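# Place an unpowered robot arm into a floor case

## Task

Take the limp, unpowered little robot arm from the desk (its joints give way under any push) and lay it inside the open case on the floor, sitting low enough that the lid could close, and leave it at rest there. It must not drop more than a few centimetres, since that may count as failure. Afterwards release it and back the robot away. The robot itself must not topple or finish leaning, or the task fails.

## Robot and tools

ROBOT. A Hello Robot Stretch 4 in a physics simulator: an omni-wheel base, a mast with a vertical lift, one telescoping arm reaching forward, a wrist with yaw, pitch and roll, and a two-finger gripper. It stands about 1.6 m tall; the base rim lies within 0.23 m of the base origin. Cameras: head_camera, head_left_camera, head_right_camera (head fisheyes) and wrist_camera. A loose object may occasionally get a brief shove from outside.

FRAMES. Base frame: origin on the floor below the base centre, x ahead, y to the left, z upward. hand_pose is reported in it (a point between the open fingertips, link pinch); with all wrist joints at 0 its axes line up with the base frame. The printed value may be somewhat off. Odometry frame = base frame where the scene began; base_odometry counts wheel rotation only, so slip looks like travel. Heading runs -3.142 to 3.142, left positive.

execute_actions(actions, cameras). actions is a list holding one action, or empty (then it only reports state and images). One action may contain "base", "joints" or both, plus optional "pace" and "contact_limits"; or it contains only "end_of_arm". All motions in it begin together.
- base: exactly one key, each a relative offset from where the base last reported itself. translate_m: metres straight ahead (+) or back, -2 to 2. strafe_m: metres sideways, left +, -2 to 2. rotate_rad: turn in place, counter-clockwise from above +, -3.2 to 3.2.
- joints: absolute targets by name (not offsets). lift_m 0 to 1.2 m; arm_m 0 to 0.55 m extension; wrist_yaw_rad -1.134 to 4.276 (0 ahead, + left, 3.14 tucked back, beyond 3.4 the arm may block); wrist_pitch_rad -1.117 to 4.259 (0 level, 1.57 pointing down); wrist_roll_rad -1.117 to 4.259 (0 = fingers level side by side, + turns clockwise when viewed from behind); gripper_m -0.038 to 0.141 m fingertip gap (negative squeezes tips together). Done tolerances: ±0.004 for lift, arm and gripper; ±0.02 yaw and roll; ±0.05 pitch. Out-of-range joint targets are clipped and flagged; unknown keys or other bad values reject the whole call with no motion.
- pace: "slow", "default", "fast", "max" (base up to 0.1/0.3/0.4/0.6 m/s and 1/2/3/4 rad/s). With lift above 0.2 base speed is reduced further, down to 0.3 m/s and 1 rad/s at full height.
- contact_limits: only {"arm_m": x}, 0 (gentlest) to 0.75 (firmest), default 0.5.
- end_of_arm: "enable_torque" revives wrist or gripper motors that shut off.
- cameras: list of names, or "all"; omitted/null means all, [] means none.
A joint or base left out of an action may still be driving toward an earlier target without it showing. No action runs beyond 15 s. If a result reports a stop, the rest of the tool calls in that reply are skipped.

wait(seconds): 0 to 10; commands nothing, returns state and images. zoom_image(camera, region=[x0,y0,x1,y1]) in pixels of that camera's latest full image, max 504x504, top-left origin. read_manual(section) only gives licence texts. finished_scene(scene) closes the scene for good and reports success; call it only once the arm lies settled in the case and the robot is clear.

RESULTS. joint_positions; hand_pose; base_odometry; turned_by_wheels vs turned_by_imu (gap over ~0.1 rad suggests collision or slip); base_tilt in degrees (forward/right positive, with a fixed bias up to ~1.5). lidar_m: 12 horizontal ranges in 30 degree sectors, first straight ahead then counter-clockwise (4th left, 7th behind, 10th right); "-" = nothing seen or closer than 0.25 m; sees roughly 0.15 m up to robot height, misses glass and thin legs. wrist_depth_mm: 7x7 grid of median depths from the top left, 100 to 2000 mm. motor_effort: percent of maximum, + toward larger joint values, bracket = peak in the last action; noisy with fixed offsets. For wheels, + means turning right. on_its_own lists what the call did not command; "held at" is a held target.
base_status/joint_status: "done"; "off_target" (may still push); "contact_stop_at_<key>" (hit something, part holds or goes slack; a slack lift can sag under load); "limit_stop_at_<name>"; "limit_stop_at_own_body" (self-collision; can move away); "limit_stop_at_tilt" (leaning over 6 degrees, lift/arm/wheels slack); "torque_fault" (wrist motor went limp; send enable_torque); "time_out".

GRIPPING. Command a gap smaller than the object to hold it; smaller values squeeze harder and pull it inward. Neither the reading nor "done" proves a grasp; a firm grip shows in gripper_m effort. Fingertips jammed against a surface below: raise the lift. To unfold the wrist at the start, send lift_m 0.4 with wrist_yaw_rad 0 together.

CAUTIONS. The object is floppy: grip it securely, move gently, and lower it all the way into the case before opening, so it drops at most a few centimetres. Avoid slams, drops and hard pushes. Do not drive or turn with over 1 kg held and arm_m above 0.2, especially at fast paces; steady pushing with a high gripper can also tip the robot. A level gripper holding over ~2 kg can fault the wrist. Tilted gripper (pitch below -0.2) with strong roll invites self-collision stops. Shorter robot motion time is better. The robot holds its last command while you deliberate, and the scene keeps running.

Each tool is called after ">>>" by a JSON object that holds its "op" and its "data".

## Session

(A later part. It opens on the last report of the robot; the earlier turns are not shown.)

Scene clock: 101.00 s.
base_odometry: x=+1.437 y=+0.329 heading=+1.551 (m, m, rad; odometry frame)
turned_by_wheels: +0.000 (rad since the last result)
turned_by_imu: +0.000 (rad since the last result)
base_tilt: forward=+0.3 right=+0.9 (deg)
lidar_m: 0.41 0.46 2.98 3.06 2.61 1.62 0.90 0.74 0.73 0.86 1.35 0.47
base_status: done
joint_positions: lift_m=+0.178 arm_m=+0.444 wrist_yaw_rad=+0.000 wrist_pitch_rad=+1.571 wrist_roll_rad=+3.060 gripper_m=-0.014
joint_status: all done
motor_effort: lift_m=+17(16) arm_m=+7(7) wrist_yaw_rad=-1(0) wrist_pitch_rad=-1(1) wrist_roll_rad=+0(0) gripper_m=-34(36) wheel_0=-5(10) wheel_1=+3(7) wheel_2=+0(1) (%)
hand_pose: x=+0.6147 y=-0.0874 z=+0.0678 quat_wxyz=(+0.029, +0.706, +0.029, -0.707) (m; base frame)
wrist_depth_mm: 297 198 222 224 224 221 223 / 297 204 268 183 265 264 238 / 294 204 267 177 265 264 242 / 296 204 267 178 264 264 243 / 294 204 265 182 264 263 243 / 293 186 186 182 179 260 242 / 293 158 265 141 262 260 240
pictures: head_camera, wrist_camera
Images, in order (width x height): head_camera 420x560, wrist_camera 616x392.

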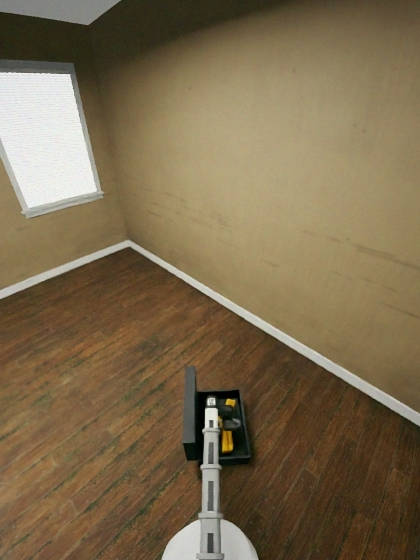

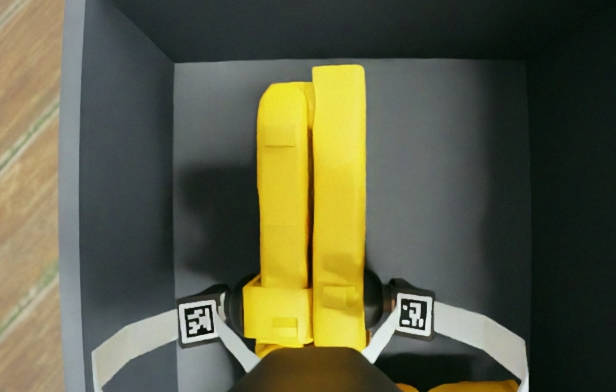

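>>> {"op": "execute_actions", "data": {"actions": [{"joints":{"gripper_m":0.08}}], "cameras": []}}

>>> {"op": "execute_actions", "data": {"actions": [{"joints":{"lift_m":0.33}}], "cameras": []}}

>>> {"op": "execute_actions", "data": {"actions": [{"base":{"translate_m":-0.3},"joints":{"arm_m":0.13,"lift_m":0.4}}], "cameras": ["head_camera"]}}

>>> {"op": "zoom_image", "data": {"camera": "head_camera", "region": [150, 310, 290, 450]}}

Scene clock: 107.80 s.
base_odometry: x=+1.437 y=+0.329 heading=+1.551 (m, m, rad; odometry frame)
turned_by_wheels: +0.000 (rad since the last result)
turned_by_imu: +0.000 (rad since the last result)
base_tilt: forward=+0.3 right=+1.0 (deg)
lidar_m: 0.40 0.40 2.97 3.03 2.61 1.62 0.88 0.75 0.75 0.85 1.36 0.48
base_status: not commanded
joint_positions: lift_m=+0.178 arm_m=+0.444 wrist_yaw_rad=+0.000 wrist_pitch_rad=+1.570 wrist_roll_rad=+3.060 gripper_m=+0.080
joint_status: all done
motor_effort: lift_m=+17(18) arm_m=+7(7) wrist_yaw_rad=+0(1) wrist_pitch_rad=+0(1) wrist_roll_rad=+0(1) gripper_m=-5(37) wheel_0=-5(5) wheel_1=+3(3) wheel_2=+0(0) (%)
hand_pose: x=+0.6149 y=-0.0874 z=+0.0678 quat_wxyz=(+0.029, +0.707, +0.029, -0.706) (m; base frame)
wrist_depth_mm: 298 200 224 228 226 224 224 / 297 203 270 267 267 265 239 / 296 204 270 206 266 265 242 / 297 204 267 206 265 264 242 / 296 203 267 208 265 264 244 / 296 200 198 207 193 263 243 / 294 173 266 123 265 263 240
pictures: none
No camera images: the call's "cameras" was empty. Leave "cameras" out to get every camera's image.

Scene clock: 109.50 s.
base_odometry: x=+1.437 y=+0.329 heading=+1.551 (m, m, rad; odometry frame)
turned_by_wheels: +0.000 (rad since the last result)
turned_by_imu: +0.000 (rad since the last result)
base_tilt: forward=+0.3 right=+0.9 (deg)
lidar_m: 0.42 0.44 2.99 3.04 2.62 1.65 0.90 0.76 0.73 0.88 1.38 0.47
base_status: not commanded
joint_positions: lift_m=+0.330 arm_m=+0.444 wrist_yaw_rad=+0.000 wrist_pitch_rad=+1.570 wrist_roll_rad=+3.060 gripper_m=+0.080
joint_status: all done
motor_effort: lift_m=+22(20) arm_m=+6(7) wrist_yaw_rad=+0(0) wrist_pitch_rad=+1(0) wrist_roll_rad=+0(0) gripper_m=-4(5) wheel_0=-5(5) wheel_1=+3(3) wheel_2=+0(0) (%)
hand_pose: x=+0.6149 y=-0.0874 z=+0.2194 quat_wxyz=(+0.029, +0.707, +0.029, -0.706) (m; base frame)
wrist_depth_mm: 452 455 452 452 445 442 445 / 455 452 327 368 368 327 294 / 449 452 402 421 418 342 294 / 452 452 402 364 418 343 294 / 449 449 394 362 418 342 293 / 449 452 199 357 215 315 293 / 449 449 382 123 336 303 293
pictures: none
No camera images: the call's "cameras" was empty. Leave "cameras" out to get every camera's image.

Scene clock: 111.97 s.
base_odometry: x=+1.431 y=+0.029 heading=+1.551 (m, m, rad; odometry frame)
turned_by_wheels: +0.000 (rad since the last result)
turned_by_imu: +0.000 (rad since the last result)
base_tilt: forward=+0.3 right=+0.9 (deg)
lidar_m: 0.71 3.05 3.16 2.77 2.48 1.19 0.66 0.52 0.54 0.63 1.04 1.58
base_status: done
joint_positions: lift_m=+0.400 arm_m=+0.131 wrist_yaw_rad=+0.000 wrist_pitch_rad=+1.570 wrist_roll_rad=+3.060 gripper_m=+0.080
joint_status: all done
motor_effort: lift_m=+22(23) arm_m=-7(8) wrist_yaw_rad=+0(1) wrist_pitch_rad=+2(1) wrist_roll_rad=+1(0) gripper_m=-4(4) wheel_0=-5(7) wheel_1=-2(8) wheel_2=+2(11) (%)
hand_pose: x=+0.3022 y=-0.0874 z=+0.2895 quat_wxyz=(+0.029, +0.707, +0.029, -0.706) (m; base frame)
wrist_depth_mm: 525 525 436 303 301 300 298 / 525 525 521 304 301 301 304 / 525 525 521 480 315 325 512 / 530 525 521 521 517 517 517 / 530 525 525 517 512 512 512 / 521 521 198 517 213 517 508 / 521 517 517 123 512 508 508
pictures: head_camera
Images, in order (width x height): head_camera 420x560.

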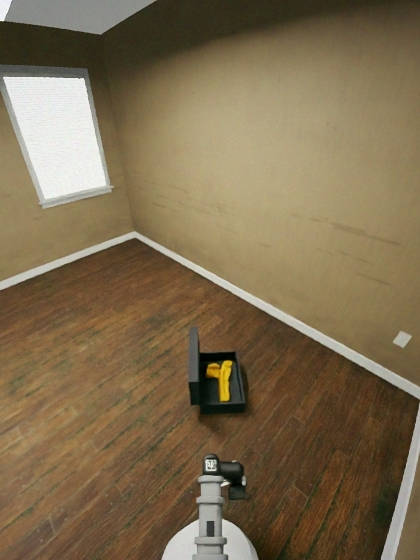

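Region (150, 310, 290, 450) of head_camera's 420x560 image, scaled by 3.600, with more detail than that image has.

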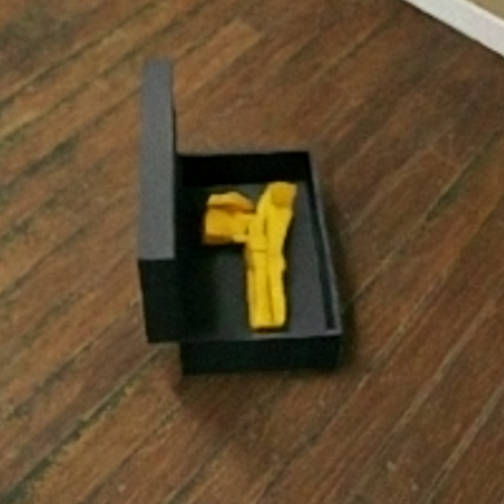

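>>> {"op": "finished_scene", "data": {"scene": 2}}

The scene is finished: the task was done.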